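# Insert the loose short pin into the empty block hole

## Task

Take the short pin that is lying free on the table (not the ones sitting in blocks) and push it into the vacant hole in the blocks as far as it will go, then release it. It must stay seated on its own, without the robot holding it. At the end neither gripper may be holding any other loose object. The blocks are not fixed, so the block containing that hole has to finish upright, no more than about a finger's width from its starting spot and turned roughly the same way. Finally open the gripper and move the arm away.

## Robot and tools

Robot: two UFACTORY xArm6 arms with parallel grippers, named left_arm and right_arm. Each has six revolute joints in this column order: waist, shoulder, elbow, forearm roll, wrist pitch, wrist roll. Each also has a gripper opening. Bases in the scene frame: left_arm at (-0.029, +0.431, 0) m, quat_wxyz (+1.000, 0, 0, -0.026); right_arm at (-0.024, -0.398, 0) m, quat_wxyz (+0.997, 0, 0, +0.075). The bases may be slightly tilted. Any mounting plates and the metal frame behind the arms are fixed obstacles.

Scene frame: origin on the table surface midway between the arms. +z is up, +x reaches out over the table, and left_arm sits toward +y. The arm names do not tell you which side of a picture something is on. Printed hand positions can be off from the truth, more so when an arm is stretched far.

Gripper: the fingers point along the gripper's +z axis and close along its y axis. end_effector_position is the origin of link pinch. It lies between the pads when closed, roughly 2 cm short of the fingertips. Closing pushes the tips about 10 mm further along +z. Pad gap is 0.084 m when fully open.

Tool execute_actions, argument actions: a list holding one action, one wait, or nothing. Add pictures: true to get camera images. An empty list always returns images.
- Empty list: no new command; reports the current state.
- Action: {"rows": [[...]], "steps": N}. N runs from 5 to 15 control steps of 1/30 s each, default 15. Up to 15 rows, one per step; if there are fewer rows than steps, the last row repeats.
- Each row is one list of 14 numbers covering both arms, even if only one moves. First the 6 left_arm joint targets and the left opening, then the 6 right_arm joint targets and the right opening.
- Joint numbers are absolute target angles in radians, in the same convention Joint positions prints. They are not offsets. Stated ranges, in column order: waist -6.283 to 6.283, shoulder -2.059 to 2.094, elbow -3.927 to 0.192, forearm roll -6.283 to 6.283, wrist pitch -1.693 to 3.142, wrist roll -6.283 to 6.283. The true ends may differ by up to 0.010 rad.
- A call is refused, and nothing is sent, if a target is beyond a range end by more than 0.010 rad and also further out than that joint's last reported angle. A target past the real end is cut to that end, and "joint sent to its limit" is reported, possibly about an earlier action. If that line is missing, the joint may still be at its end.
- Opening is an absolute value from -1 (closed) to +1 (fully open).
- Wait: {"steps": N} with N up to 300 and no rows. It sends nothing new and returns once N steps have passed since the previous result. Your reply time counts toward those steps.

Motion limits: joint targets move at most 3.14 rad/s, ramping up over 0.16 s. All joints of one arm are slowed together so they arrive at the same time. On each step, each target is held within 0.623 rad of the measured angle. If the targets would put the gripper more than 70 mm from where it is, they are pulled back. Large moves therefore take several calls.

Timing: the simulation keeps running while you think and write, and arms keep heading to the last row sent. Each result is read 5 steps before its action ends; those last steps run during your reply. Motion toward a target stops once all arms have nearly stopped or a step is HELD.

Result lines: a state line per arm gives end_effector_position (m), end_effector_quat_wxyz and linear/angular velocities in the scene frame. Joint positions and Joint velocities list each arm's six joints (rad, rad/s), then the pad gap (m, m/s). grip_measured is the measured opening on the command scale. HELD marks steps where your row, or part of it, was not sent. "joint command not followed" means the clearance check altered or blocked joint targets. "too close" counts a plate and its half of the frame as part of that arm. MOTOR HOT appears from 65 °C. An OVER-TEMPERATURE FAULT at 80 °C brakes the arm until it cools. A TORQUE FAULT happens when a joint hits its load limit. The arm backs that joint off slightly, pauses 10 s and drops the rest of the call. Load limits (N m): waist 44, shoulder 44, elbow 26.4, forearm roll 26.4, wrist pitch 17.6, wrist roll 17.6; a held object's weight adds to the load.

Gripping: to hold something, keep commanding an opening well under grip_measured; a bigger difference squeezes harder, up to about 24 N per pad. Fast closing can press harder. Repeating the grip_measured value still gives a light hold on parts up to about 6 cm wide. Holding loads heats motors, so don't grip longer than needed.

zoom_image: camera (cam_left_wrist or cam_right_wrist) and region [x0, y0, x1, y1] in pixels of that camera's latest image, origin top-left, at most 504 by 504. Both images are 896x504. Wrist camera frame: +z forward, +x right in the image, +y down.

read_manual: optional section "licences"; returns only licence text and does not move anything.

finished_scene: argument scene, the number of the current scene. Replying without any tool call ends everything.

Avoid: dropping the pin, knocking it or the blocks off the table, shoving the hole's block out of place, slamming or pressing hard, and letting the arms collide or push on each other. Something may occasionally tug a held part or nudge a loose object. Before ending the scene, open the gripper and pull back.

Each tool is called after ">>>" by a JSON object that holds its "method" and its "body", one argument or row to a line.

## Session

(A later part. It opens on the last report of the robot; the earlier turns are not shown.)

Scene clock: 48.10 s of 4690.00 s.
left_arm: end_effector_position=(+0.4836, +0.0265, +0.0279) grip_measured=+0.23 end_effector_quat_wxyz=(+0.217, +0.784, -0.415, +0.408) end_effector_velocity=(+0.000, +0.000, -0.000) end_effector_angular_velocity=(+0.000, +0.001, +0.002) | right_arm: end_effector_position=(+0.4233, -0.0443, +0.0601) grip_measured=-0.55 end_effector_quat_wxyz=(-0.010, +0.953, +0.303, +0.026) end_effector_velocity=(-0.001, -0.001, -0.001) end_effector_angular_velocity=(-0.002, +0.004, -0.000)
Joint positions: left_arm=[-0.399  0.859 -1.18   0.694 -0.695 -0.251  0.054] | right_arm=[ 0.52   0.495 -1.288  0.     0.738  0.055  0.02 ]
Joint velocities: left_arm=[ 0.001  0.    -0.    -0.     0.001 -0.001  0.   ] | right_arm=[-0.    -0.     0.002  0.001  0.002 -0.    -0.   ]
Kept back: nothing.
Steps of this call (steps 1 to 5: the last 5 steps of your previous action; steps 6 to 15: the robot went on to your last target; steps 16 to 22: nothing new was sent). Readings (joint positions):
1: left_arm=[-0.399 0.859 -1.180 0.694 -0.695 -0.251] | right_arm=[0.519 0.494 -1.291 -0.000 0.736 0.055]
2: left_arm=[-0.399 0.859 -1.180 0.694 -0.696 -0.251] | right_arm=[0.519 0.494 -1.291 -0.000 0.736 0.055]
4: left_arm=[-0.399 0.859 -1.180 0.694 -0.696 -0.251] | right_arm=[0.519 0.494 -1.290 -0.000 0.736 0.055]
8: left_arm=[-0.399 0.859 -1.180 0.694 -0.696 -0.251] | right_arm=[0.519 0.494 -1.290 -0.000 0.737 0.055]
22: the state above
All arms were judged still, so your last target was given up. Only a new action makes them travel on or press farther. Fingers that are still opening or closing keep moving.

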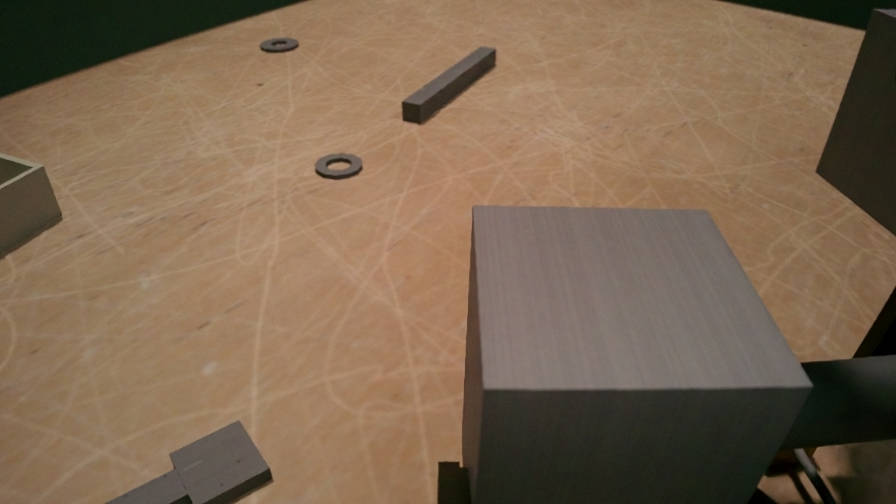

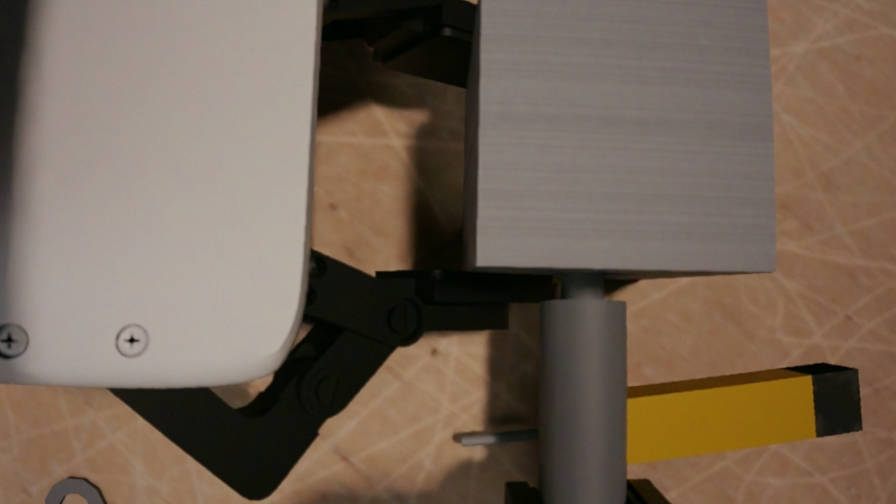

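>>> {"method": "execute_actions", "body": {
  "actions": [
    {"rows": [[-0.398,0.859,-1.180,0.693,-0.695,-0.251,-0.5, 0.5196,0.4949,-1.2881,0,0.7382,0.0546,-0.65],[-0.398,0.859,-1.180,0.693,-0.695,-0.251,-0.5, 0.5196,0.4949,-1.2881,0,0.7382,0.0546,-0.8],[-0.398,0.859,-1.180,0.693,-0.695,-0.251,-0.5, 0.5196,0.4949,-1.2881,0,0.7382,0.0546,-1],[-0.398,0.859,-1.180,0.693,-0.695,-0.251,-0.5, 0.5196,0.4949,-1.2881,0,0.7382,0.0546,-1],[-0.398,0.859,-1.180,0.693,-0.695,-0.251,-0.5, 0.5196,0.4949,-1.2881,0,0.7382,0.0546,-1],[-0.398,0.859,-1.180,0.693,-0.695,-0.251,-0.5, 0.5197,0.4919,-1.2833,0,0.7364,0.0547,-1],[-0.398,0.859,-1.180,0.693,-0.695,-0.251,-0.5, 0.5199,0.4889,-1.2785,0,0.7346,0.0549,-1]], "steps": 12}
  ]
}}

Scene clock: 48.70 s of 4690.00 s.
left_arm: end_effector_position=(+0.4841, +0.0269, +0.0279) grip_measured=+0.23 end_effector_quat_wxyz=(+0.217, +0.784, -0.414, +0.408) end_effector_velocity=(+0.001, +0.000, +0.001) end_effector_angular_velocity=(-0.001, -0.001, +0.001) | right_arm: end_effector_position=(+0.4228, -0.0446, +0.0600) grip_measured=-0.56 end_effector_quat_wxyz=(-0.010, +0.953, +0.303, +0.026) end_effector_velocity=(-0.014, -0.010, -0.000) end_effector_angular_velocity=(+0.001, +0.000, -0.002)
Joint positions: left_arm=[-0.398  0.859 -1.18   0.693 -0.695 -0.251  0.054] | right_arm=[ 0.52   0.494 -1.286 -0.     0.737  0.055  0.019]
Joint velocities: left_arm=[ 0.    -0.001 -0.001 -0.     0.     0.    -0.   ] | right_arm=[ 0.001 -0.05   0.08   0.001 -0.031  0.003 -0.   ]
Steps of this call (steps 1 to 11: nothing new was sent; steps 12 to 18: the first 7 steps of this action). Readings (joint positions):
12: left_arm=[-0.398 0.859 -1.180 0.693 -0.695 -0.251] | right_arm=[0.520 0.495 -1.288 -0.000 0.738 0.055]
13: left_arm=[-0.398 0.859 -1.180 0.693 -0.695 -0.251] | right_arm=[0.520 0.495 -1.288 0.000 0.738 0.055]
15: left_arm=[-0.398 0.859 -1.180 0.693 -0.695 -0.251] | right_arm=[0.520 0.495 -1.288 0.000 0.738 0.055]
18: the state above

>>> {"method": "execute_actions", "body": {
  "actions": [
    {"rows": [[-0.398,0.859,-1.180,0.693,-0.695,-0.251,-0.5, 0.5199,0.4847,-1.2697,0,0.7225,0.0549,-1],[-0.398,0.859,-1.180,0.693,-0.695,-0.251,-0.5, 0.5199,0.4805,-1.2610,0,0.7105,0.0549,-1],[-0.398,0.859,-1.180,0.693,-0.695,-0.251,-0.5, 0.5199,0.4764,-1.2522,0,0.6984,0.0549,-1],[-0.398,0.859,-1.180,0.693,-0.695,-0.251,-0.5, 0.5199,0.4722,-1.2435,0,0.6863,0.0549,-1],[-0.398,0.859,-1.180,0.693,-0.695,-0.251,-0.5, 0.5199,0.4680,-1.2347,0,0.6742,0.0549,-1],[-0.398,0.859,-1.180,0.693,-0.695,-0.251,-0.5, 0.5199,0.4638,-1.2260,0,0.6622,0.0549,-1],[-0.398,0.859,-1.180,0.693,-0.695,-0.251,-0.5, 0.5199,0.4596,-1.2172,0,0.6501,0.0549,-1],[-0.398,0.859,-1.180,0.693,-0.695,-0.251,-0.5, 0.5199,0.4555,-1.2085,0,0.6380,0.0549,-1]], "steps": 15}
  ]
}}

>>> {"method": "execute_actions", "body": {
  "actions": []
}}

Scene clock: 49.73 s of 4690.00 s.
left_arm: end_effector_position=(+0.4843, +0.0271, +0.0279) grip_measured=+0.23 end_effector_quat_wxyz=(+0.216, +0.785, -0.414, +0.408) end_effector_velocity=(-0.001, -0.001, -0.000) end_effector_angular_velocity=(+0.001, +0.000, -0.002) | right_arm: end_effector_position=(+0.4211, -0.0458, +0.0605) grip_measured=-0.56 end_effector_quat_wxyz=(-0.019, +0.952, +0.302, +0.051) end_effector_velocity=(-0.001, -0.000, +0.004) end_effector_angular_velocity=(+0.066, -0.082, -0.000)
Joint positions: left_arm=[-0.398  0.859 -1.18   0.693 -0.695 -0.251  0.054] | right_arm=[ 0.52   0.458 -1.214  0.     0.647  0.055  0.019]
Joint velocities: left_arm=[-0.002 -0.001  0.001  0.     0.001  0.001 -0.   ] | right_arm=[ 0.001 -0.062  0.125  0.001 -0.167 -0.    -0.   ]
Steps of this call (steps 1 to 5: the last 5 steps of your previous action; steps 6 to 15: the robot went on to your last target; steps 16 to 21: nothing new was sent; steps 22 to 31: the first 10 steps of this action). Readings (joint positions):
22: left_arm=[-0.398 0.859 -1.180 0.693 -0.695 -0.251] | right_arm=[0.520 0.489 -1.278 -0.000 0.734 0.055]
23: left_arm=[-0.398 0.859 -1.180 0.693 -0.695 -0.251] | right_arm=[0.520 0.487 -1.275 -0.000 0.729 0.055]
25: left_arm=[-0.398 0.859 -1.180 0.693 -0.695 -0.251] | right_arm=[0.520 0.481 -1.262 -0.000 0.712 0.055]
29: left_arm=[-0.398 0.859 -1.180 0.693 -0.695 -0.251] | right_arm=[0.520 0.465 -1.228 0.000 0.666 0.055]
31: the state above

Scene clock: 49.90 s of 4690.00 s.
left_arm: end_effector_position=(+0.4843, +0.0271, +0.0279) grip_measured=+0.23 end_effector_quat_wxyz=(+0.216, +0.785, -0.414, +0.408) end_effector_velocity=(+0.000, +0.001, -0.001) end_effector_angular_velocity=(+0.001, +0.001, +0.001) | right_arm: end_effector_position=(+0.4214, -0.0456, +0.0609) grip_measured=-0.56 end_effector_quat_wxyz=(-0.020, +0.952, +0.302, +0.054) end_effector_velocity=(+0.002, +0.001, +0.002) end_effector_angular_velocity=(+0.005, -0.008, +0.001)
Joint positions: left_arm=[-0.398  0.859 -1.18   0.693 -0.695 -0.251  0.054] | right_arm=[ 0.52   0.456 -1.209  0.     0.638  0.055  0.019]
Joint velocities: left_arm=[0.001 0.001 0.    0.    0.    0.    0.   ] | right_arm=[-0.    -0.003  0.001 -0.001 -0.007 -0.001  0.   ]
Kept back: nothing.
Steps of this call (steps 1 to 5: the last 5 steps of your previous action). Readings (joint positions):
1: left_arm=[-0.398 0.859 -1.180 0.693 -0.695 -0.251] | right_arm=[0.520 0.457 -1.211 0.000 0.642 0.055]
2: left_arm=[-0.398 0.859 -1.180 0.693 -0.695 -0.251] | right_arm=[0.520 0.456 -1.209 0.000 0.640 0.055]
4: left_arm=[-0.398 0.859 -1.180 0.693 -0.695 -0.251] | right_arm=[0.520 0.456 -1.209 0.000 0.639 0.055]
5: the state above

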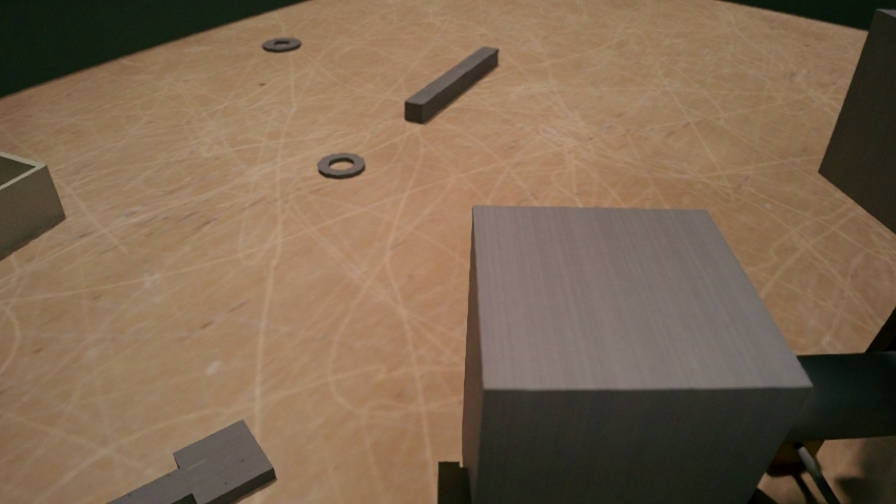

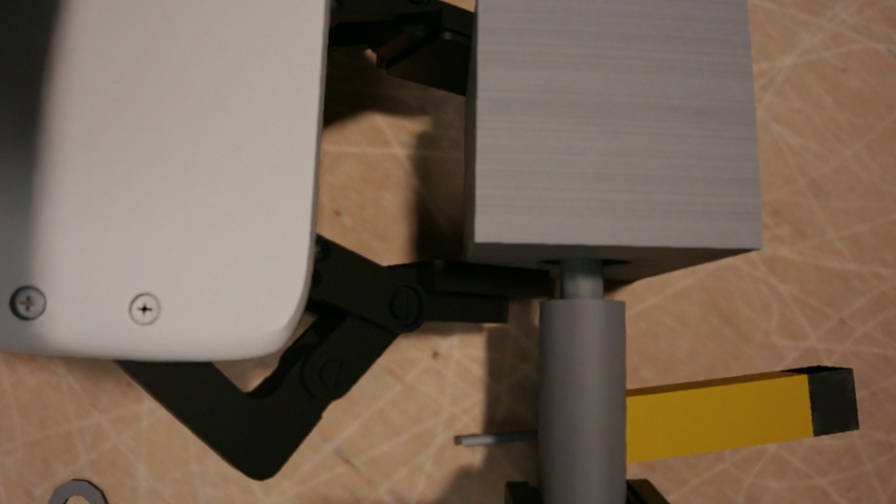

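>>> {"method": "zoom_image", "body": {
  "camera": "cam_right_wrist",
  "region": [460, 220, 780, 360]
}}

>>> {"method": "zoom_image", "body": {
  "camera": "cam_left_wrist",
  "region": [736, 320, 896, 480]
}}

Region (460, 220, 780, 360) of cam_right_wrist's 896x504 image, scaled by 1.575, with more detail than that image has; it fills the top 220 rows of this view, and the rest is white.

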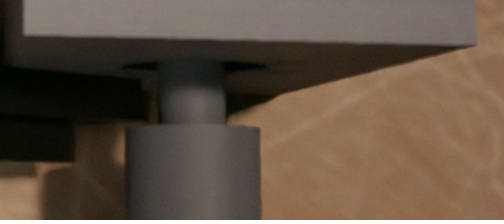

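Region (736, 320, 896, 480) of cam_left_wrist's 896x504 image, scaled by 3.150, with more detail than that image has.

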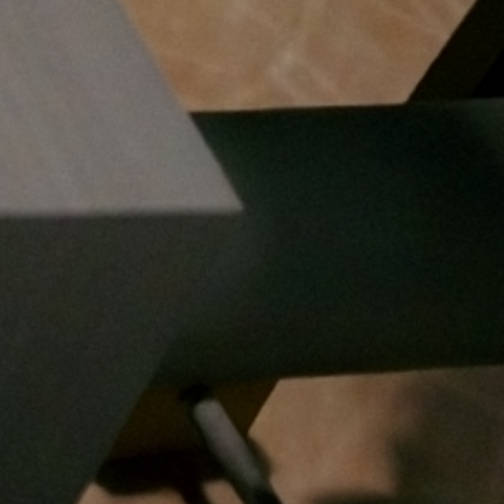

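>>> {"method": "execute_actions", "body": {
  "actions": [
    {"rows": [[-0.398,0.859,-1.180,0.693,-0.695,-0.251,-0.5, 0.5199,0.4537,-1.2027,0,0.6290,0.0582,-1],[-0.398,0.859,-1.180,0.693,-0.695,-0.251,-0.5, 0.5199,0.4520,-1.1970,0,0.6200,0.0615,-1],[-0.398,0.859,-1.180,0.693,-0.695,-0.251,-0.5, 0.5199,0.4502,-1.1912,0,0.6110,0.0649,-1],[-0.398,0.859,-1.180,0.693,-0.695,-0.251,-0.5, 0.5199,0.4502,-1.1912,0,0.6110,0.0649,-1],[-0.398,0.859,-1.180,0.693,-0.695,-0.251,-0.5, 0.5199,0.4502,-1.1912,0,0.6110,0.0649,-1],[-0.398,0.859,-1.180,0.693,-0.695,-0.251,-0.5, 0.5198,0.4531,-1.1958,0,0.6127,0.0648,-1],[-0.398,0.859,-1.180,0.693,-0.695,-0.251,-0.5, 0.5196,0.4559,-1.2004,0,0.6145,0.0646,-1],[-0.398,0.859,-1.180,0.693,-0.695,-0.251,-0.5, 0.5195,0.4588,-1.2051,0,0.6163,0.0645,-1],[-0.398,0.859,-1.180,0.693,-0.695,-0.251,-0.5, 0.5194,0.4617,-1.2097,0,0.6180,0.0644,-1],[-0.398,0.859,-1.180,0.693,-0.695,-0.251,-0.5, 0.5192,0.4646,-1.2143,0,0.6197,0.0642,-1]], "steps": 15}
  ]
}}

>>> {"method": "execute_actions", "body": {
  "actions": [
    {"steps": 8}
  ],
  "pictures": true
}}

Scene clock: 51.33 s of 4690.00 s.
left_arm: end_effector_position=(+0.4842, +0.0271, +0.0279) grip_measured=+0.23 end_effector_quat_wxyz=(+0.217, +0.784, -0.414, +0.408) end_effector_velocity=(-0.000, +0.001, -0.001) end_effector_angular_velocity=(+0.000, +0.002, +0.001) | right_arm: end_effector_position=(+0.4239, -0.0439, +0.0600) grip_measured=-0.56 end_effector_quat_wxyz=(-0.023, +0.953, +0.297, +0.061) end_effector_velocity=(+0.028, +0.019, +0.004) end_effector_angular_velocity=(+0.010, -0.010, -0.005)
Joint positions: left_arm=[-0.398  0.859 -1.18   0.693 -0.695 -0.251  0.054] | right_arm=[ 0.52   0.459 -1.205  0.     0.616  0.064  0.019]
Joint velocities: left_arm=[ 0.001  0.001  0.001 -0.    -0.    -0.    -0.   ] | right_arm=[-0.004  0.08  -0.138  0.003  0.043 -0.001 -0.   ]
Steps of this call (steps 1 to 15: the robot went on to your last target; steps 16 to 33: nothing new was sent; steps 34 to 43: the first 10 steps of this action). Readings (joint positions):
34: left_arm=[-0.398 0.859 -1.180 0.693 -0.695 -0.251] | right_arm=[0.520 0.455 -1.208 -0.000 0.637 0.055]
35: left_arm=[-0.398 0.859 -1.180 0.693 -0.695 -0.251] | right_arm=[0.520 0.455 -1.206 -0.000 0.634 0.056]
37: left_arm=[-0.398 0.859 -1.180 0.693 -0.695 -0.251] | right_arm=[0.520 0.452 -1.198 -0.000 0.621 0.061]
41: left_arm=[-0.398 0.859 -1.180 0.693 -0.695 -0.251] | right_arm=[0.520 0.454 -1.196 0.000 0.614 0.064]
43: the state above

Scene clock: 51.60 s of 4690.00 s.
left_arm: end_effector_position=(+0.4847, +0.0274, +0.0279) grip_measured=+0.23 end_effector_quat_wxyz=(+0.216, +0.785, -0.413, +0.408) end_effector_velocity=(-0.001, -0.000, -0.000) end_effector_angular_velocity=(+0.000, +0.001, -0.001) | right_arm: end_effector_position=(+0.4251, -0.0431, +0.0595) grip_measured=-0.56 end_effector_quat_wxyz=(-0.023, +0.953, +0.297, +0.060) end_effector_velocity=(+0.001, +0.001, +0.002) end_effector_angular_velocity=(+0.004, -0.003, -0.000)
Joint positions: left_arm=[-0.397  0.859 -1.18   0.692 -0.695 -0.251  0.054] | right_arm=[ 0.519  0.465 -1.213  0.     0.621  0.064  0.019]
Joint velocities: left_arm=[-0.001  0.     0.001  0.    -0.001  0.    -0.   ] | right_arm=[-0.    -0.002 -0.001  0.002 -0.001 -0.002 -0.   ]
Kept back: nothing.
Steps of this call (steps 1 to 5: the last 5 steps of your previous action; steps 6 to 8: the robot went on to your last target). Readings (joint positions):
1: left_arm=[-0.398 0.859 -1.180 0.693 -0.695 -0.251] | right_arm=[0.519 0.461 -1.209 0.000 0.618 0.064]
2: left_arm=[-0.397 0.859 -1.180 0.693 -0.695 -0.251] | right_arm=[0.519 0.463 -1.211 0.000 0.620 0.064]
4: left_arm=[-0.397 0.859 -1.180 0.692 -0.695 -0.251] | right_arm=[0.519 0.465 -1.213 0.000 0.621 0.064]
8: the state above

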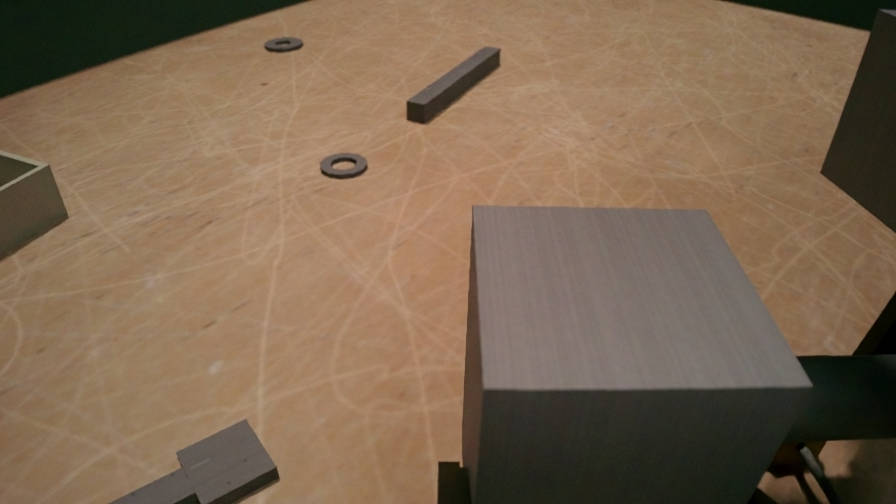

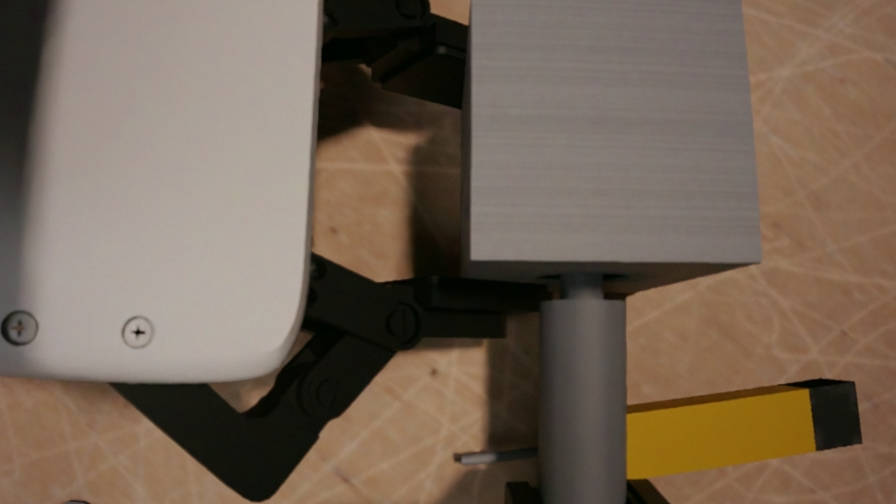

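>>> {"method": "zoom_image", "body": {
  "camera": "cam_left_wrist",
  "region": [736, 320, 896, 480]
}}

>>> {"method": "zoom_image", "body": {
  "camera": "cam_right_wrist",
  "region": [500, 240, 680, 340]
}}

Region (736, 320, 896, 480) of cam_left_wrist's 896x504 image, scaled by 3.150, with more detail than that image has.

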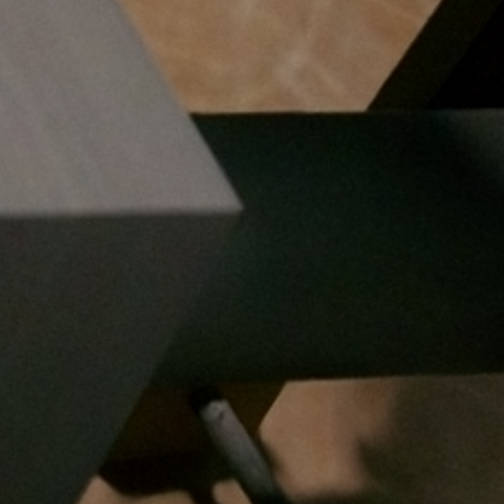

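Region (500, 240, 680, 340) of cam_right_wrist's 896x504 image, scaled by 2.800, with more detail than that image has.

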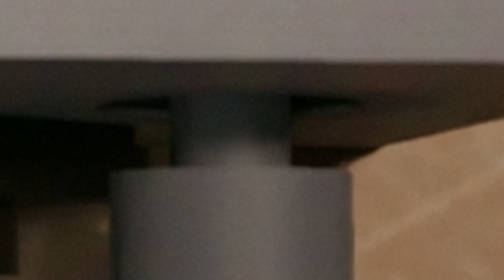

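>>> {"method": "execute_actions", "body": {
  "actions": [
    {"rows": [[-0.398,0.859,-1.180,0.693,-0.695,-0.251,-0.5, 0.5194,0.4617,-1.2097,0,0.6180,0.0644,-1],[-0.398,0.859,-1.180,0.693,-0.695,-0.251,-0.5, 0.5194,0.4603,-1.2074,0,0.6171,0.0644,-1],[-0.398,0.859,-1.180,0.693,-0.695,-0.251,-0.5, 0.5194,0.4611,-1.2071,0,0.6160,0.0644,-1],[-0.398,0.859,-1.180,0.693,-0.695,-0.251,-0.5, 0.5194,0.4620,-1.2069,0,0.6149,0.0644,-1],[-0.398,0.859,-1.180,0.693,-0.695,-0.251,-0.5, 0.5194,0.4620,-1.2069,0,0.6149,0.0644,-1],[-0.398,0.859,-1.180,0.693,-0.695,-0.251,-0.5, 0.5194,0.4620,-1.2069,0,0.6149,0.0644,-1],[-0.398,0.859,-1.180,0.693,-0.695,-0.251,-0.5, 0.5193,0.4634,-1.2092,0,0.6158,0.0643,-1],[-0.398,0.859,-1.180,0.693,-0.695,-0.251,-0.5, 0.5192,0.4663,-1.2138,0,0.6175,0.0642,-1],[-0.398,0.859,-1.180,0.693,-0.695,-0.251,-0.5, 0.5191,0.4692,-1.2184,0,0.6192,0.0641,-1],[-0.398,0.859,-1.180,0.693,-0.695,-0.251,-0.5, 0.5190,0.4720,-1.2230,0,0.6210,0.0640,-1]], "steps": 15}
  ]
}}

>>> {"method": "execute_actions", "body": {
  "actions": [
    {"steps": 8}
  ],
  "pictures": true
}}

Scene clock: 52.67 s of 4690.00 s.
left_arm: end_effector_position=(+0.4843, +0.0272, +0.0279) grip_measured=+0.23 end_effector_quat_wxyz=(+0.216, +0.785, -0.414, +0.408) end_effector_velocity=(+0.005, +0.004, -0.001) end_effector_angular_velocity=(-0.000, +0.003, +0.016) | right_arm: end_effector_position=(+0.4253, -0.0431, +0.0587) grip_measured=-0.56 end_effector_quat_wxyz=(-0.023, +0.953, +0.297, +0.060) end_effector_velocity=(+0.011, +0.005, -0.013) end_effector_angular_velocity=(-0.026, +0.031, -0.003)
Joint positions: left_arm=[-0.398  0.859 -1.18   0.693 -0.695 -0.251  0.054] | right_arm=[ 0.519  0.466 -1.213  0.     0.619  0.064  0.019]
Joint velocities: left_arm=[ 0.007  0.002 -0.003 -0.006  0.004 -0.003 -0.   ] | right_arm=[-0.005  0.078 -0.097 -0.001  0.058 -0.001 -0.   ]
Steps of this call (steps 1 to 15: the robot went on to your last target; steps 16 to 22: nothing new was sent; steps 23 to 32: the first 10 steps of this action). Readings (joint positions):
23: left_arm=[-0.397 0.859 -1.180 0.693 -0.695 -0.251] | right_arm=[0.519 0.465 -1.214 0.000 0.620 0.064]
24: left_arm=[-0.397 0.859 -1.180 0.693 -0.695 -0.251] | right_arm=[0.519 0.464 -1.212 -0.000 0.619 0.064]
26: left_arm=[-0.398 0.859 -1.180 0.693 -0.695 -0.251] | right_arm=[0.519 0.461 -1.209 -0.000 0.616 0.064]
30: left_arm=[-0.398 0.859 -1.180 0.693 -0.695 -0.251] | right_arm=[0.519 0.463 -1.209 -0.000 0.615 0.064]
32: the state above

Scene clock: 52.93 s of 4690.00 s.
left_arm: end_effector_position=(+0.4849, +0.0277, +0.0280) grip_measured=+0.23 end_effector_quat_wxyz=(+0.216, +0.785, -0.413, +0.408) end_effector_velocity=(+0.000, -0.000, +0.001) end_effector_angular_velocity=(-0.001, -0.001, +0.000) | right_arm: end_effector_position=(+0.4264, -0.0423, +0.0581) grip_measured=-0.56 end_effector_quat_wxyz=(-0.023, +0.953, +0.297, +0.059) end_effector_velocity=(+0.001, +0.001, +0.001) end_effector_angular_velocity=(+0.002, -0.004, +0.001)
Joint positions: left_arm=[-0.397  0.859 -1.18   0.692 -0.695 -0.251  0.054] | right_arm=[ 0.519  0.472 -1.221  0.     0.622  0.064  0.019]
Joint velocities: left_arm=[-0.    -0.001 -0.001  0.    -0.    -0.001 -0.   ] | right_arm=[ 0.    -0.    -0.002 -0.001 -0.002 -0.     0.   ]
Kept back: nothing.
Steps of this call (steps 1 to 5: the last 5 steps of your previous action; steps 6 to 8: the robot went on to your last target). Readings (joint positions):
1: left_arm=[-0.397 0.859 -1.180 0.693 -0.695 -0.251] | right_arm=[0.519 0.469 -1.217 0.000 0.620 0.064]
2: left_arm=[-0.397 0.859 -1.180 0.692 -0.695 -0.251] | right_arm=[0.519 0.471 -1.219 0.000 0.621 0.064]
4: left_arm=[-0.397 0.859 -1.180 0.692 -0.695 -0.251] | right_arm=[0.519 0.472 -1.221 0.000 0.622 0.064]
8: the state above

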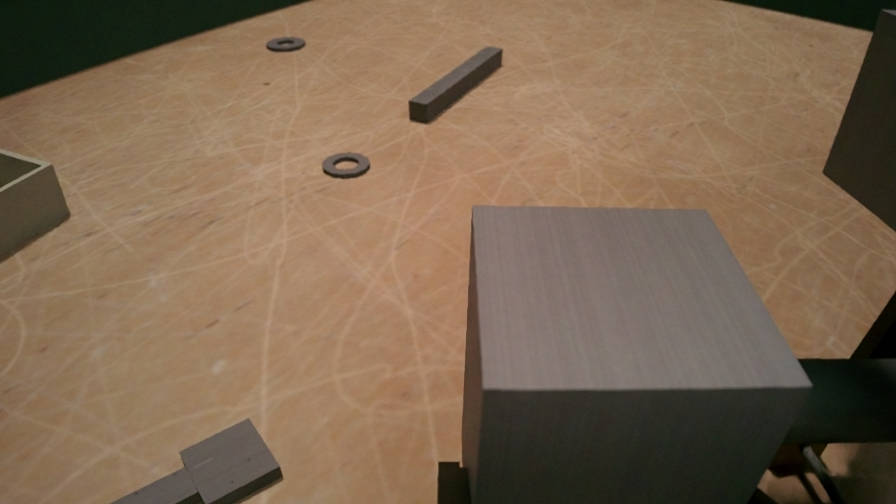

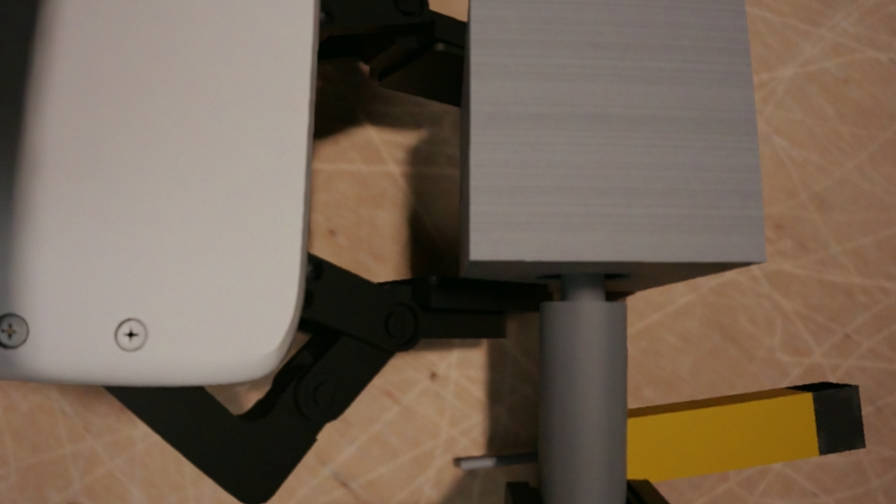

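>>> {"method": "execute_actions", "body": {
  "actions": [
    {"rows": [[-0.398,0.859,-1.180,0.693,-0.695,-0.251,-0.5, 0.5191,0.4692,-1.2184,0,0.6192,0.0641,-1],[-0.398,0.859,-1.180,0.693,-0.695,-0.251,-0.5, 0.5192,0.4663,-1.2138,0,0.6175,0.0642,-1],[-0.398,0.859,-1.180,0.693,-0.695,-0.251,-0.5, 0.5193,0.4634,-1.2092,0,0.6158,0.0643,-1]], "steps": 13}
  ],
  "pictures": true
}}

>>> {"method": "zoom_image", "body": {
  "camera": "cam_left_wrist",
  "region": [736, 320, 896, 480]
}}

Scene clock: 54.13 s of 4690.00 s.
left_arm: end_effector_position=(+0.4837, +0.0266, +0.0280) grip_measured=+0.23 end_effector_quat_wxyz=(+0.217, +0.784, -0.414, +0.408) end_effector_velocity=(-0.001, -0.000, -0.002) end_effector_angular_velocity=(+0.002, +0.002, -0.003) | right_arm: end_effector_position=(+0.4254, -0.0430, +0.0597) grip_measured=-0.56 end_effector_quat_wxyz=(-0.024, +0.953, +0.297, +0.061) end_effector_velocity=(-0.001, -0.001, -0.001) end_effector_angular_velocity=(+0.001, -0.000, +0.000)
Joint positions: left_arm=[-0.399  0.859 -1.18   0.693 -0.695 -0.251  0.054] | right_arm=[ 0.519  0.463 -1.21  -0.     0.615  0.064  0.019]
Joint velocities: left_arm=[-0.     0.002  0.001  0.003  0.    -0.     0.   ] | right_arm=[ 0.    -0.002  0.007  0.001 -0.005 -0.    -0.   ]
Steps of this call (steps 1 to 15: the robot went on to your last target; steps 16 to 28: nothing new was sent; steps 29 to 36: the first 8 steps of this action). Readings (joint positions):
29: left_arm=[-0.397 0.859 -1.180 0.692 -0.695 -0.251] | right_arm=[0.519 0.472 -1.222 -0.000 0.622 0.064]
30: left_arm=[-0.397 0.859 -1.180 0.692 -0.695 -0.251] | right_arm=[0.519 0.471 -1.221 -0.000 0.621 0.064]
32: left_arm=[-0.398 0.859 -1.180 0.692 -0.695 -0.251] | right_arm=[0.519 0.466 -1.215 -0.000 0.618 0.064]
36: the state above

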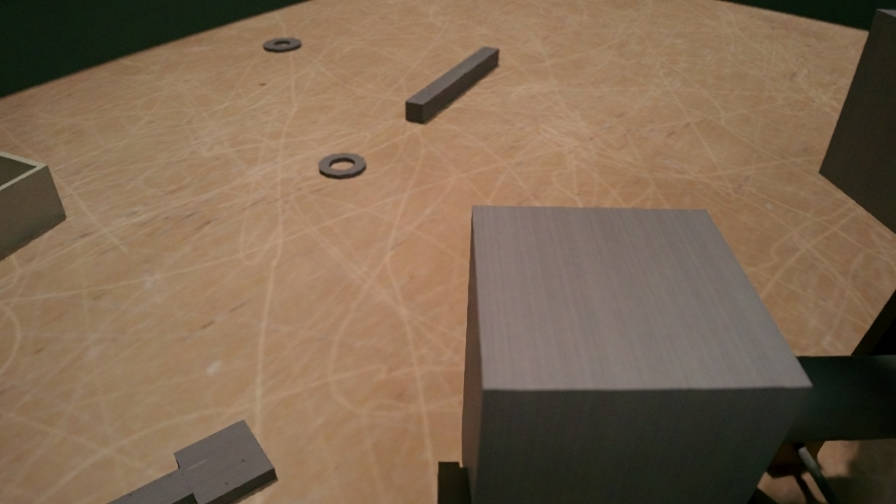

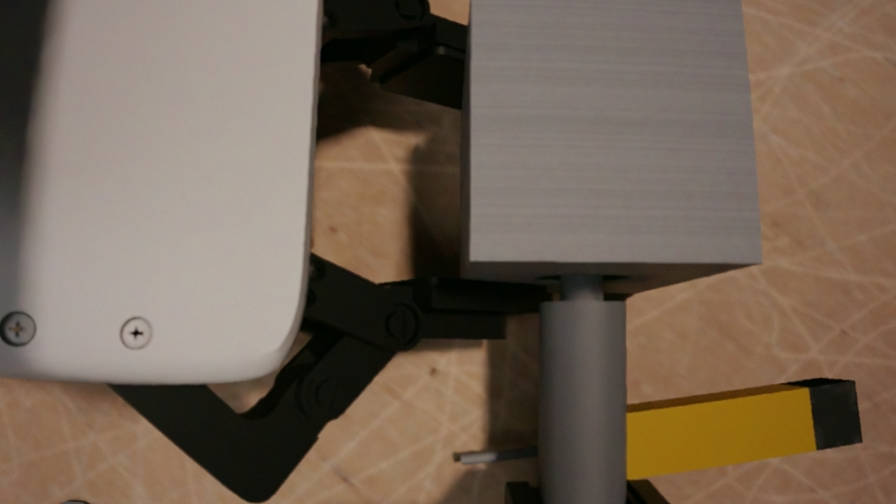

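Region (736, 320, 896, 480) of cam_left_wrist's 896x504 image, scaled by 3.150, with more detail than that image has.

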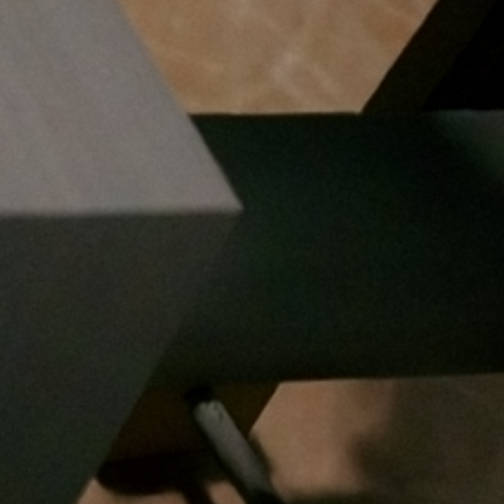

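>>> {"method": "execute_actions", "body": {
  "actions": [
    {"rows": [[-0.398,0.859,-1.180,0.693,-0.695,-0.251,-0.5, 0.5194,0.4606,-1.2046,0,0.6140,0.0644,-1],[-0.398,0.859,-1.180,0.693,-0.695,-0.251,-0.5, 0.5194,0.4597,-1.2048,0,0.6151,0.0644,-1],[-0.398,0.859,-1.180,0.693,-0.695,-0.251,-0.5, 0.5194,0.4589,-1.2051,0,0.6162,0.0644,-1],[-0.398,0.859,-1.180,0.693,-0.695,-0.251,-0.5, 0.5194,0.4580,-1.2053,0,0.6173,0.0644,-1],[-0.398,0.859,-1.180,0.693,-0.695,-0.251,-0.5, 0.5194,0.4572,-1.2056,0,0.6184,0.0644,-1],[-0.398,0.859,-1.180,0.693,-0.695,-0.251,-0.5, 0.5194,0.4572,-1.2056,0,0.6184,0.0644,-1],[-0.398,0.859,-1.180,0.693,-0.695,-0.251,-0.5, 0.5193,0.4601,-1.2102,0,0.6201,0.0643,-1],[-0.398,0.859,-1.180,0.693,-0.695,-0.251,-0.5, 0.5192,0.4629,-1.2148,0,0.6219,0.0642,-1],[-0.398,0.859,-1.180,0.693,-0.695,-0.251,-0.5, 0.5191,0.4658,-1.2194,0,0.6236,0.0641,-1],[-0.398,0.859,-1.180,0.693,-0.695,-0.251,-0.5, 0.5190,0.4687,-1.2240,0,0.6253,0.0640,-1]], "steps": 15}
  ]
}}

>>> {"method": "execute_actions", "body": {
  "actions": [
    {"steps": 8}
  ],
  "pictures": true
}}

Scene clock: 54.93 s of 4690.00 s.
left_arm: end_effector_position=(+0.4839, +0.0267, +0.0279) grip_measured=+0.23 end_effector_quat_wxyz=(+0.217, +0.784, -0.414, +0.408) end_effector_velocity=(+0.009, +0.008, -0.001) end_effector_angular_velocity=(+0.002, +0.004, +0.026) | right_arm: end_effector_position=(+0.4254, -0.0428, +0.0608) grip_measured=-0.56 end_effector_quat_wxyz=(-0.023, +0.953, +0.297, +0.060) end_effector_velocity=(+0.013, +0.009, -0.010) end_effector_angular_velocity=(-0.021, +0.026, +0.000)
Joint positions: left_arm=[-0.399  0.859 -1.18   0.693 -0.695 -0.251  0.054] | right_arm=[ 0.519  0.463 -1.214  0.     0.622  0.064  0.019]
Joint velocities: left_arm=[ 0.014  0.002 -0.005 -0.01   0.008 -0.002 -0.   ] | right_arm=[-0.002  0.081 -0.108  0.     0.061 -0.003  0.   ]
Steps of this call (steps 1 to 5: the last 5 steps of your previous action; steps 6 to 14: the robot went on to your last target; steps 15 to 24: the first 10 steps of this action). Readings (joint positions):
15: left_arm=[-0.399 0.859 -1.180 0.693 -0.695 -0.251] | right_arm=[0.519 0.463 -1.210 -0.000 0.615 0.064]
16: left_arm=[-0.399 0.859 -1.180 0.693 -0.695 -0.251] | right_arm=[0.519 0.462 -1.208 -0.000 0.614 0.064]
18: left_arm=[-0.399 0.859 -1.180 0.694 -0.696 -0.251] | right_arm=[0.519 0.460 -1.206 -0.000 0.615 0.064]
22: left_arm=[-0.399 0.859 -1.180 0.694 -0.695 -0.251] | right_arm=[0.519 0.458 -1.209 0.000 0.619 0.064]
24: the state above

Scene clock: 55.20 s of 4690.00 s.
left_arm: end_effector_position=(+0.4848, +0.0275, +0.0279) grip_measured=+0.23 end_effector_quat_wxyz=(+0.216, +0.785, -0.413, +0.408) end_effector_velocity=(+0.000, -0.000, +0.001) end_effector_angular_velocity=(-0.000, -0.001, -0.000) | right_arm: end_effector_position=(+0.4267, -0.0419, +0.0603) grip_measured=-0.56 end_effector_quat_wxyz=(-0.023, +0.953, +0.297, +0.060) end_effector_velocity=(+0.001, +0.000, +0.001) end_effector_angular_velocity=(+0.001, -0.003, -0.000)
Joint positions: left_arm=[-0.397  0.859 -1.18   0.692 -0.695 -0.251  0.054] | right_arm=[ 0.519  0.469 -1.223  0.     0.626  0.064  0.019]
Joint velocities: left_arm=[-0.    -0.001 -0.001  0.     0.    -0.    -0.   ] | right_arm=[-0.001 -0.001 -0.001 -0.001 -0.001  0.001  0.   ]
Kept back: nothing.
Steps of this call (steps 1 to 5: the last 5 steps of your previous action; steps 6 to 8: the robot went on to your last target). Readings (joint positions):
1: left_arm=[-0.398 0.859 -1.180 0.693 -0.695 -0.251] | right_arm=[0.519 0.465 -1.218 0.000 0.624 0.064]
2: left_arm=[-0.398 0.859 -1.180 0.692 -0.695 -0.251] | right_arm=[0.519 0.467 -1.220 0.000 0.625 0.064]
4: left_arm=[-0.397 0.859 -1.180 0.692 -0.694 -0.251] | right_arm=[0.519 0.468 -1.222 0.000 0.626 0.064]
8: the state above

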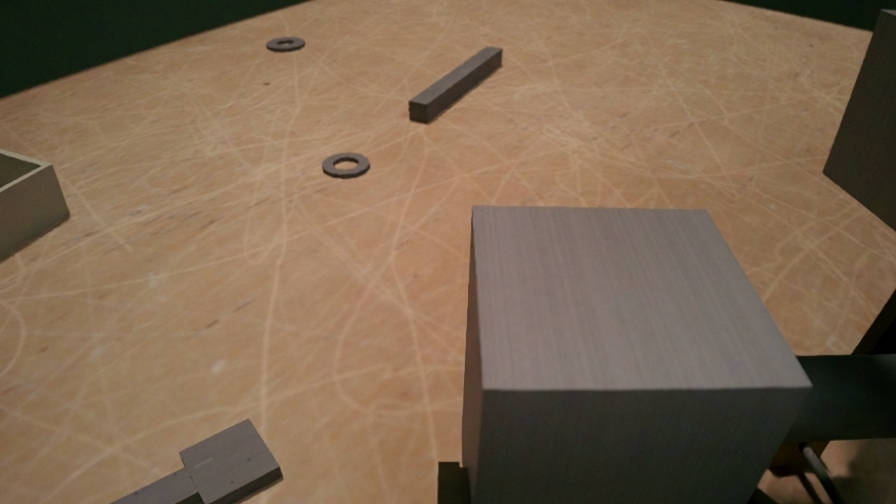

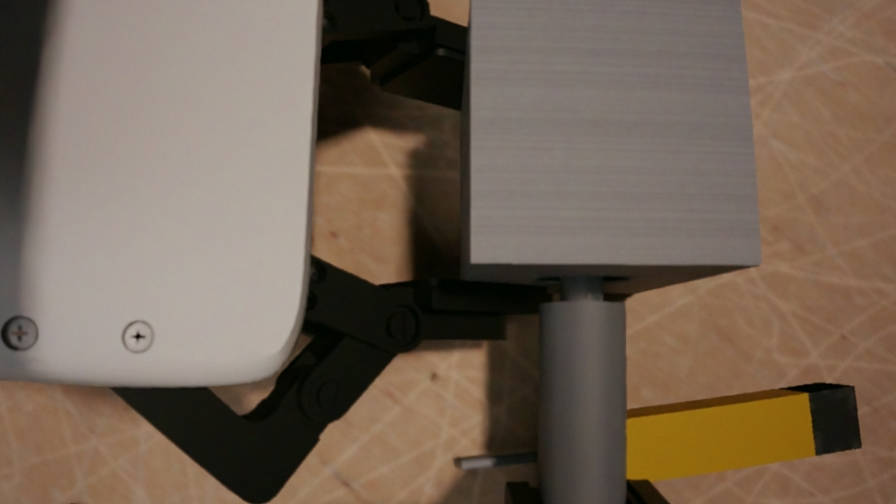

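>>> {"method": "execute_actions", "body": {
  "actions": [
    {"rows": [[-0.398,0.859,-1.180,0.693,-0.695,-0.251,-0.5, 0.5192,0.4629,-1.2148,0,0.6219,0.0642,-1],[-0.398,0.859,-1.180,0.693,-0.695,-0.251,-0.5, 0.5194,0.4572,-1.2056,0,0.6184,0.0644,-1],[-0.398,0.859,-1.180,0.693,-0.695,-0.251,-0.5, 0.5197,0.4516,-1.1965,0,0.6149,0.0647,-1],[-0.398,0.859,-1.180,0.693,-0.695,-0.251,-0.5, 0.5200,0.4460,-1.1874,0,0.6114,0.0650,-1],[-0.398,0.859,-1.180,0.693,-0.695,-0.251,-0.5, 0.5202,0.4404,-1.1784,0,0.6080,0.0652,-1],[-0.398,0.859,-1.180,0.693,-0.695,-0.251,-0.5, 0.5205,0.4348,-1.1694,0,0.6046,0.0655,-1],[-0.398,0.859,-1.180,0.693,-0.695,-0.251,-0.5, 0.5207,0.4292,-1.1604,0,0.6012,0.0657,-1]], "steps": 15}
  ]
}}

>>> {"method": "execute_actions", "body": {
  "actions": [
    {"steps": 10}
  ],
  "pictures": true
}}

>>> {"method": "zoom_image", "body": {
  "camera": "cam_right_wrist",
  "region": [460, 170, 780, 330]
}}

Scene clock: 56.03 s of 4690.00 s.
left_arm: end_effector_position=(+0.4806, +0.0238, +0.0279) grip_measured=+0.23 end_effector_quat_wxyz=(+0.219, +0.782, -0.418, +0.407) end_effector_velocity=(+0.002, +0.002, -0.000) end_effector_angular_velocity=(+0.000, +0.000, +0.006) | right_arm: end_effector_position=(+0.4195, -0.0466, +0.0647) grip_measured=-0.56 end_effector_quat_wxyz=(-0.026, +0.952, +0.297, +0.066) end_effector_velocity=(-0.021, -0.015, -0.012) end_effector_angular_velocity=(-0.023, +0.030, +0.002)
Joint positions: left_arm=[-0.404  0.859 -1.178  0.697 -0.698 -0.251  0.054] | right_arm=[ 0.521  0.429 -1.169 -0.     0.597  0.066  0.019]
Joint velocities: left_arm=[ 0.004  0.    -0.001 -0.002  0.001 -0.     0.   ] | right_arm=[ 0.003 -0.033  0.079  0.001 -0.008  0.    -0.   ]
Steps of this call (steps 1 to 15: the robot went on to your last target; steps 16 to 25: the first 10 steps of this action). Readings (joint positions):
16: left_arm=[-0.397 0.859 -1.180 0.692 -0.695 -0.251] | right_arm=[0.519 0.469 -1.223 0.000 0.626 0.064]
17: left_arm=[-0.397 0.859 -1.180 0.692 -0.695 -0.251] | right_arm=[0.519 0.467 -1.220 -0.000 0.624 0.064]
19: left_arm=[-0.399 0.859 -1.179 0.693 -0.696 -0.251] | right_arm=[0.519 0.458 -1.208 -0.000 0.617 0.064]
23: left_arm=[-0.403 0.859 -1.178 0.696 -0.698 -0.250] | right_arm=[0.520 0.435 -1.178 -0.000 0.600 0.065]
25: the state above

Scene clock: 56.37 s of 4690.00 s.
left_arm: end_effector_position=(+0.4836, +0.0265, +0.0279) grip_measured=+0.23 end_effector_quat_wxyz=(+0.217, +0.784, -0.415, +0.408) end_effector_velocity=(+0.004, +0.003, +0.000) end_effector_angular_velocity=(+0.000, +0.000, +0.010) | right_arm: end_effector_position=(+0.4161, -0.0492, +0.0611) grip_measured=-0.56 end_effector_quat_wxyz=(-0.024, +0.953, +0.297, +0.061) end_effector_velocity=(-0.002, -0.002, -0.003) end_effector_angular_velocity=(-0.005, +0.007, -0.001)
Joint positions: left_arm=[-0.399  0.859 -1.18   0.693 -0.695 -0.251  0.054] | right_arm=[ 0.521  0.429 -1.161 -0.     0.601  0.066  0.019]
Joint velocities: left_arm=[ 0.006 -0.    -0.002 -0.003  0.003 -0.001  0.   ] | right_arm=[-0.     0.001  0.004  0.001  0.004  0.001 -0.   ]
Kept back: nothing.
Steps of this call (steps 1 to 5: the last 5 steps of your previous action; steps 6 to 10: the robot went on to your last target). Readings (joint positions):
1: left_arm=[-0.404 0.859 -1.178 0.696 -0.698 -0.251] | right_arm=[0.521 0.428 -1.167 -0.000 0.598 0.066]
2: left_arm=[-0.403 0.859 -1.179 0.696 -0.697 -0.251] | right_arm=[0.521 0.428 -1.165 -0.000 0.598 0.066]
4: left_arm=[-0.402 0.859 -1.179 0.695 -0.696 -0.251] | right_arm=[0.521 0.429 -1.163 -0.000 0.599 0.066]
8: left_arm=[-0.400 0.859 -1.180 0.694 -0.696 -0.251] | right_arm=[0.521 0.429 -1.161 -0.000 0.600 0.066]
10: the state above

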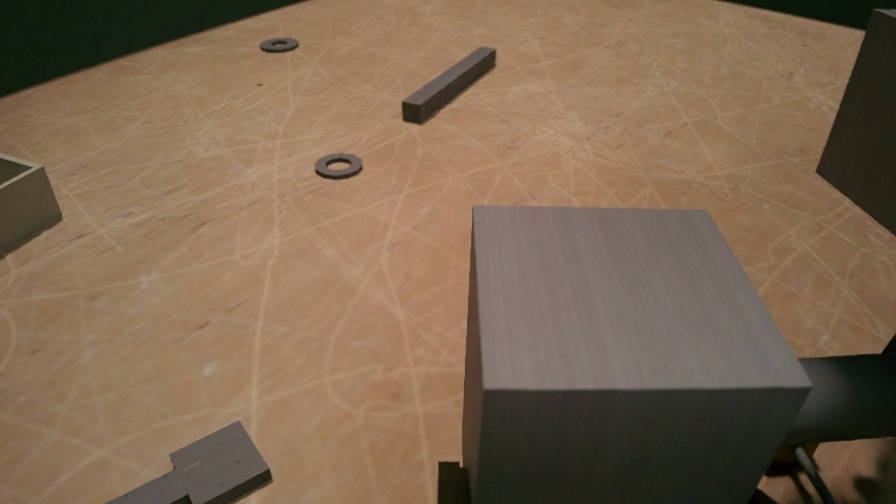

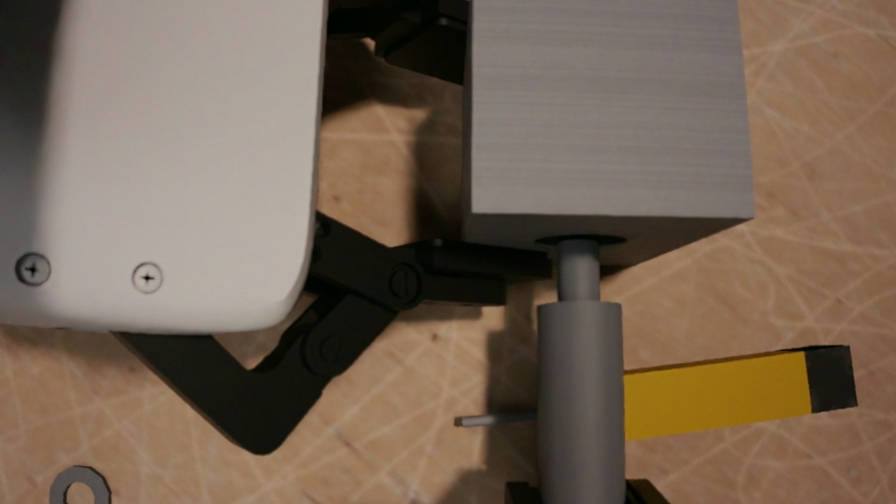

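Region (460, 170, 780, 330) of cam_right_wrist's 896x504 image, scaled by 1.575, with more detail than that image has.

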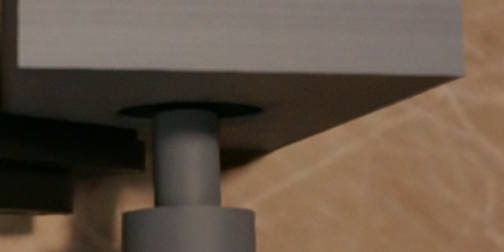

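>>> {"method": "execute_actions", "body": {
  "actions": [
    {"rows": [[-0.398,0.859,-1.180,0.693,-0.695,-0.251,-0.5, 0.5213,0.4183,-1.1439,0,0.5957,0.0663,-1],[-0.398,0.859,-1.180,0.693,-0.695,-0.251,-0.5, 0.5225,0.3964,-1.1110,0,0.5846,0.0675,-1],[-0.398,0.859,-1.180,0.693,-0.695,-0.251,-0.5, 0.5240,0.3691,-1.0699,0,0.5708,0.0690,-1],[-0.398,0.859,-1.180,0.693,-0.695,-0.251,-0.5, 0.5255,0.3417,-1.0287,0,0.5570,0.0705,-1],[-0.398,0.859,-1.180,0.693,-0.695,-0.251,-0.5, 0.5270,0.3144,-0.9876,0,0.5432,0.0720,-1],[-0.398,0.859,-1.180,0.693,-0.695,-0.251,-0.5, 0.5285,0.2870,-0.9464,0,0.5294,0.0735,-1],[-0.398,0.859,-1.180,0.693,-0.695,-0.251,-0.5, 0.5300,0.2597,-0.9053,0,0.5156,0.0750,-1],[-0.398,0.859,-1.180,0.693,-0.695,-0.251,-0.5, 0.5314,0.2324,-0.8641,0,0.5018,0.0764,-1],[-0.398,0.859,-1.180,0.693,-0.695,-0.251,-0.5, 0.5322,0.2170,-0.8411,0,0.4940,0.0772,-1],[-0.398,0.859,-1.180,0.693,-0.695,-0.251,-0.5, 0.5326,0.2105,-0.8312,0,0.4907,0.0776,-1]], "steps": 15}
  ]
}}

>>> {"method": "execute_actions", "body": {
  "actions": []
}}

Scene clock: 57.80 s of 4690.00 s.
left_arm: end_effector_position=(+0.4842, +0.0270, +0.0279) grip_measured=+0.23 end_effector_quat_wxyz=(+0.217, +0.784, -0.414, +0.408) end_effector_velocity=(+0.000, +0.000, +0.000) end_effector_angular_velocity=(-0.000, -0.000, +0.001) | right_arm: end_effector_position=(+0.3647, -0.0839, +0.0618) grip_measured=-0.56 end_effector_quat_wxyz=(-0.024, +0.953, +0.297, +0.060) end_effector_velocity=(-0.225, -0.157, -0.010) end_effector_angular_velocity=(-0.007, +0.017, +0.004)
Joint positions: left_arm=[-0.398  0.859 -1.18   0.693 -0.695 -0.251  0.054] | right_arm=[ 0.53   0.258 -0.903  0.     0.516  0.075  0.019]
Joint velocities: left_arm=[ 0.001 -0.    -0.     0.     0.    -0.     0.   ] | right_arm=[ 0.04  -0.717  1.079  0.    -0.344  0.036 -0.   ]
Steps of this call (steps 1 to 15: the robot went on to your last target; steps 16 to 33: nothing new was sent; steps 34 to 43: the first 10 steps of this action). Readings (joint positions):
34: left_arm=[-0.398 0.859 -1.180 0.693 -0.695 -0.251] | right_arm=[0.521 0.429 -1.160 -0.000 0.601 0.066]
35: left_arm=[-0.398 0.859 -1.180 0.693 -0.695 -0.251] | right_arm=[0.521 0.425 -1.154 -0.000 0.599 0.066]
37: left_arm=[-0.398 0.859 -1.180 0.693 -0.695 -0.251] | right_arm=[0.522 0.402 -1.119 -0.000 0.586 0.067]
41: left_arm=[-0.398 0.859 -1.180 0.693 -0.695 -0.251] | right_arm=[0.527 0.310 -0.981 -0.000 0.541 0.072]
43: the state above

Scene clock: 57.97 s of 4690.00 s.
left_arm: end_effector_position=(+0.4842, +0.0270, +0.0279) grip_measured=+0.23 end_effector_quat_wxyz=(+0.217, +0.784, -0.414, +0.408) end_effector_velocity=(+0.000, -0.000, +0.001) end_effector_angular_velocity=(-0.001, -0.002, +0.000) | right_arm: end_effector_position=(+0.3501, -0.0943, +0.0608) grip_measured=-0.56 end_effector_quat_wxyz=(-0.024, +0.953, +0.297, +0.060) end_effector_velocity=(+0.007, +0.004, +0.011) end_effector_angular_velocity=(+0.028, -0.035, -0.003)
Joint positions: left_arm=[-0.398  0.859 -1.18   0.693 -0.695 -0.251  0.054] | right_arm=[ 0.533  0.212 -0.833  0.     0.492  0.077  0.019]
Joint velocities: left_arm=[-0.    -0.002 -0.001  0.     0.    -0.001 -0.   ] | right_arm=[-0.002 -0.022  0.008 -0.001 -0.031  0.002  0.   ]
Kept back: nothing.
Steps of this call (steps 1 to 5: the last 5 steps of your previous action). Readings (joint positions):
1: left_arm=[-0.398 0.859 -1.180 0.693 -0.695 -0.251] | right_arm=[0.531 0.237 -0.871 0.000 0.505 0.076]
2: left_arm=[-0.398 0.859 -1.180 0.693 -0.695 -0.251] | right_arm=[0.532 0.222 -0.849 0.000 0.499 0.077]
4: left_arm=[-0.398 0.859 -1.180 0.693 -0.695 -0.251] | right_arm=[0.533 0.213 -0.834 0.000 0.493 0.077]
5: the state above

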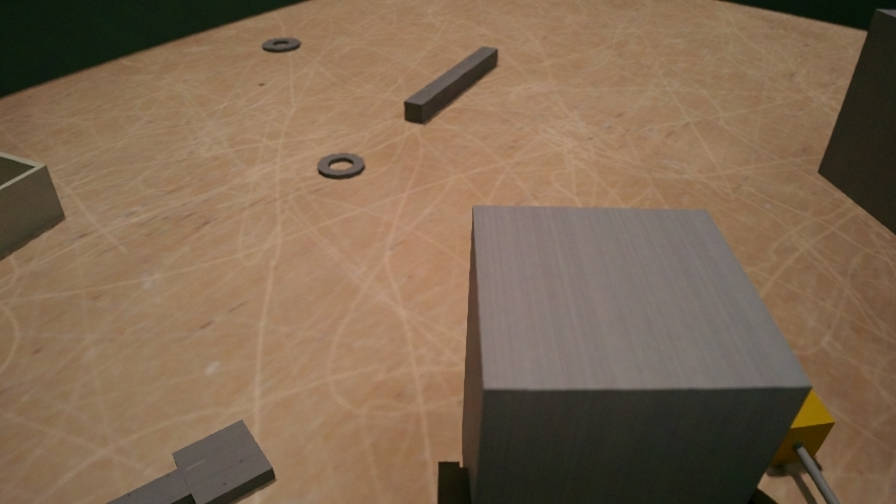

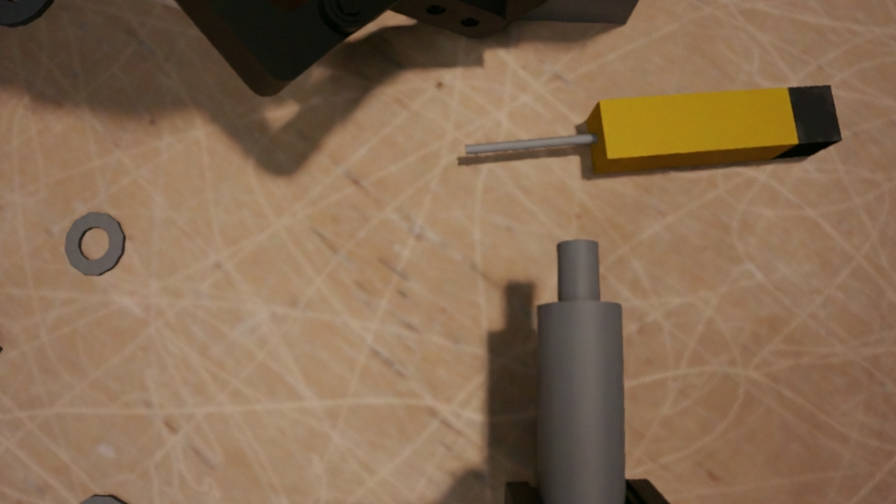

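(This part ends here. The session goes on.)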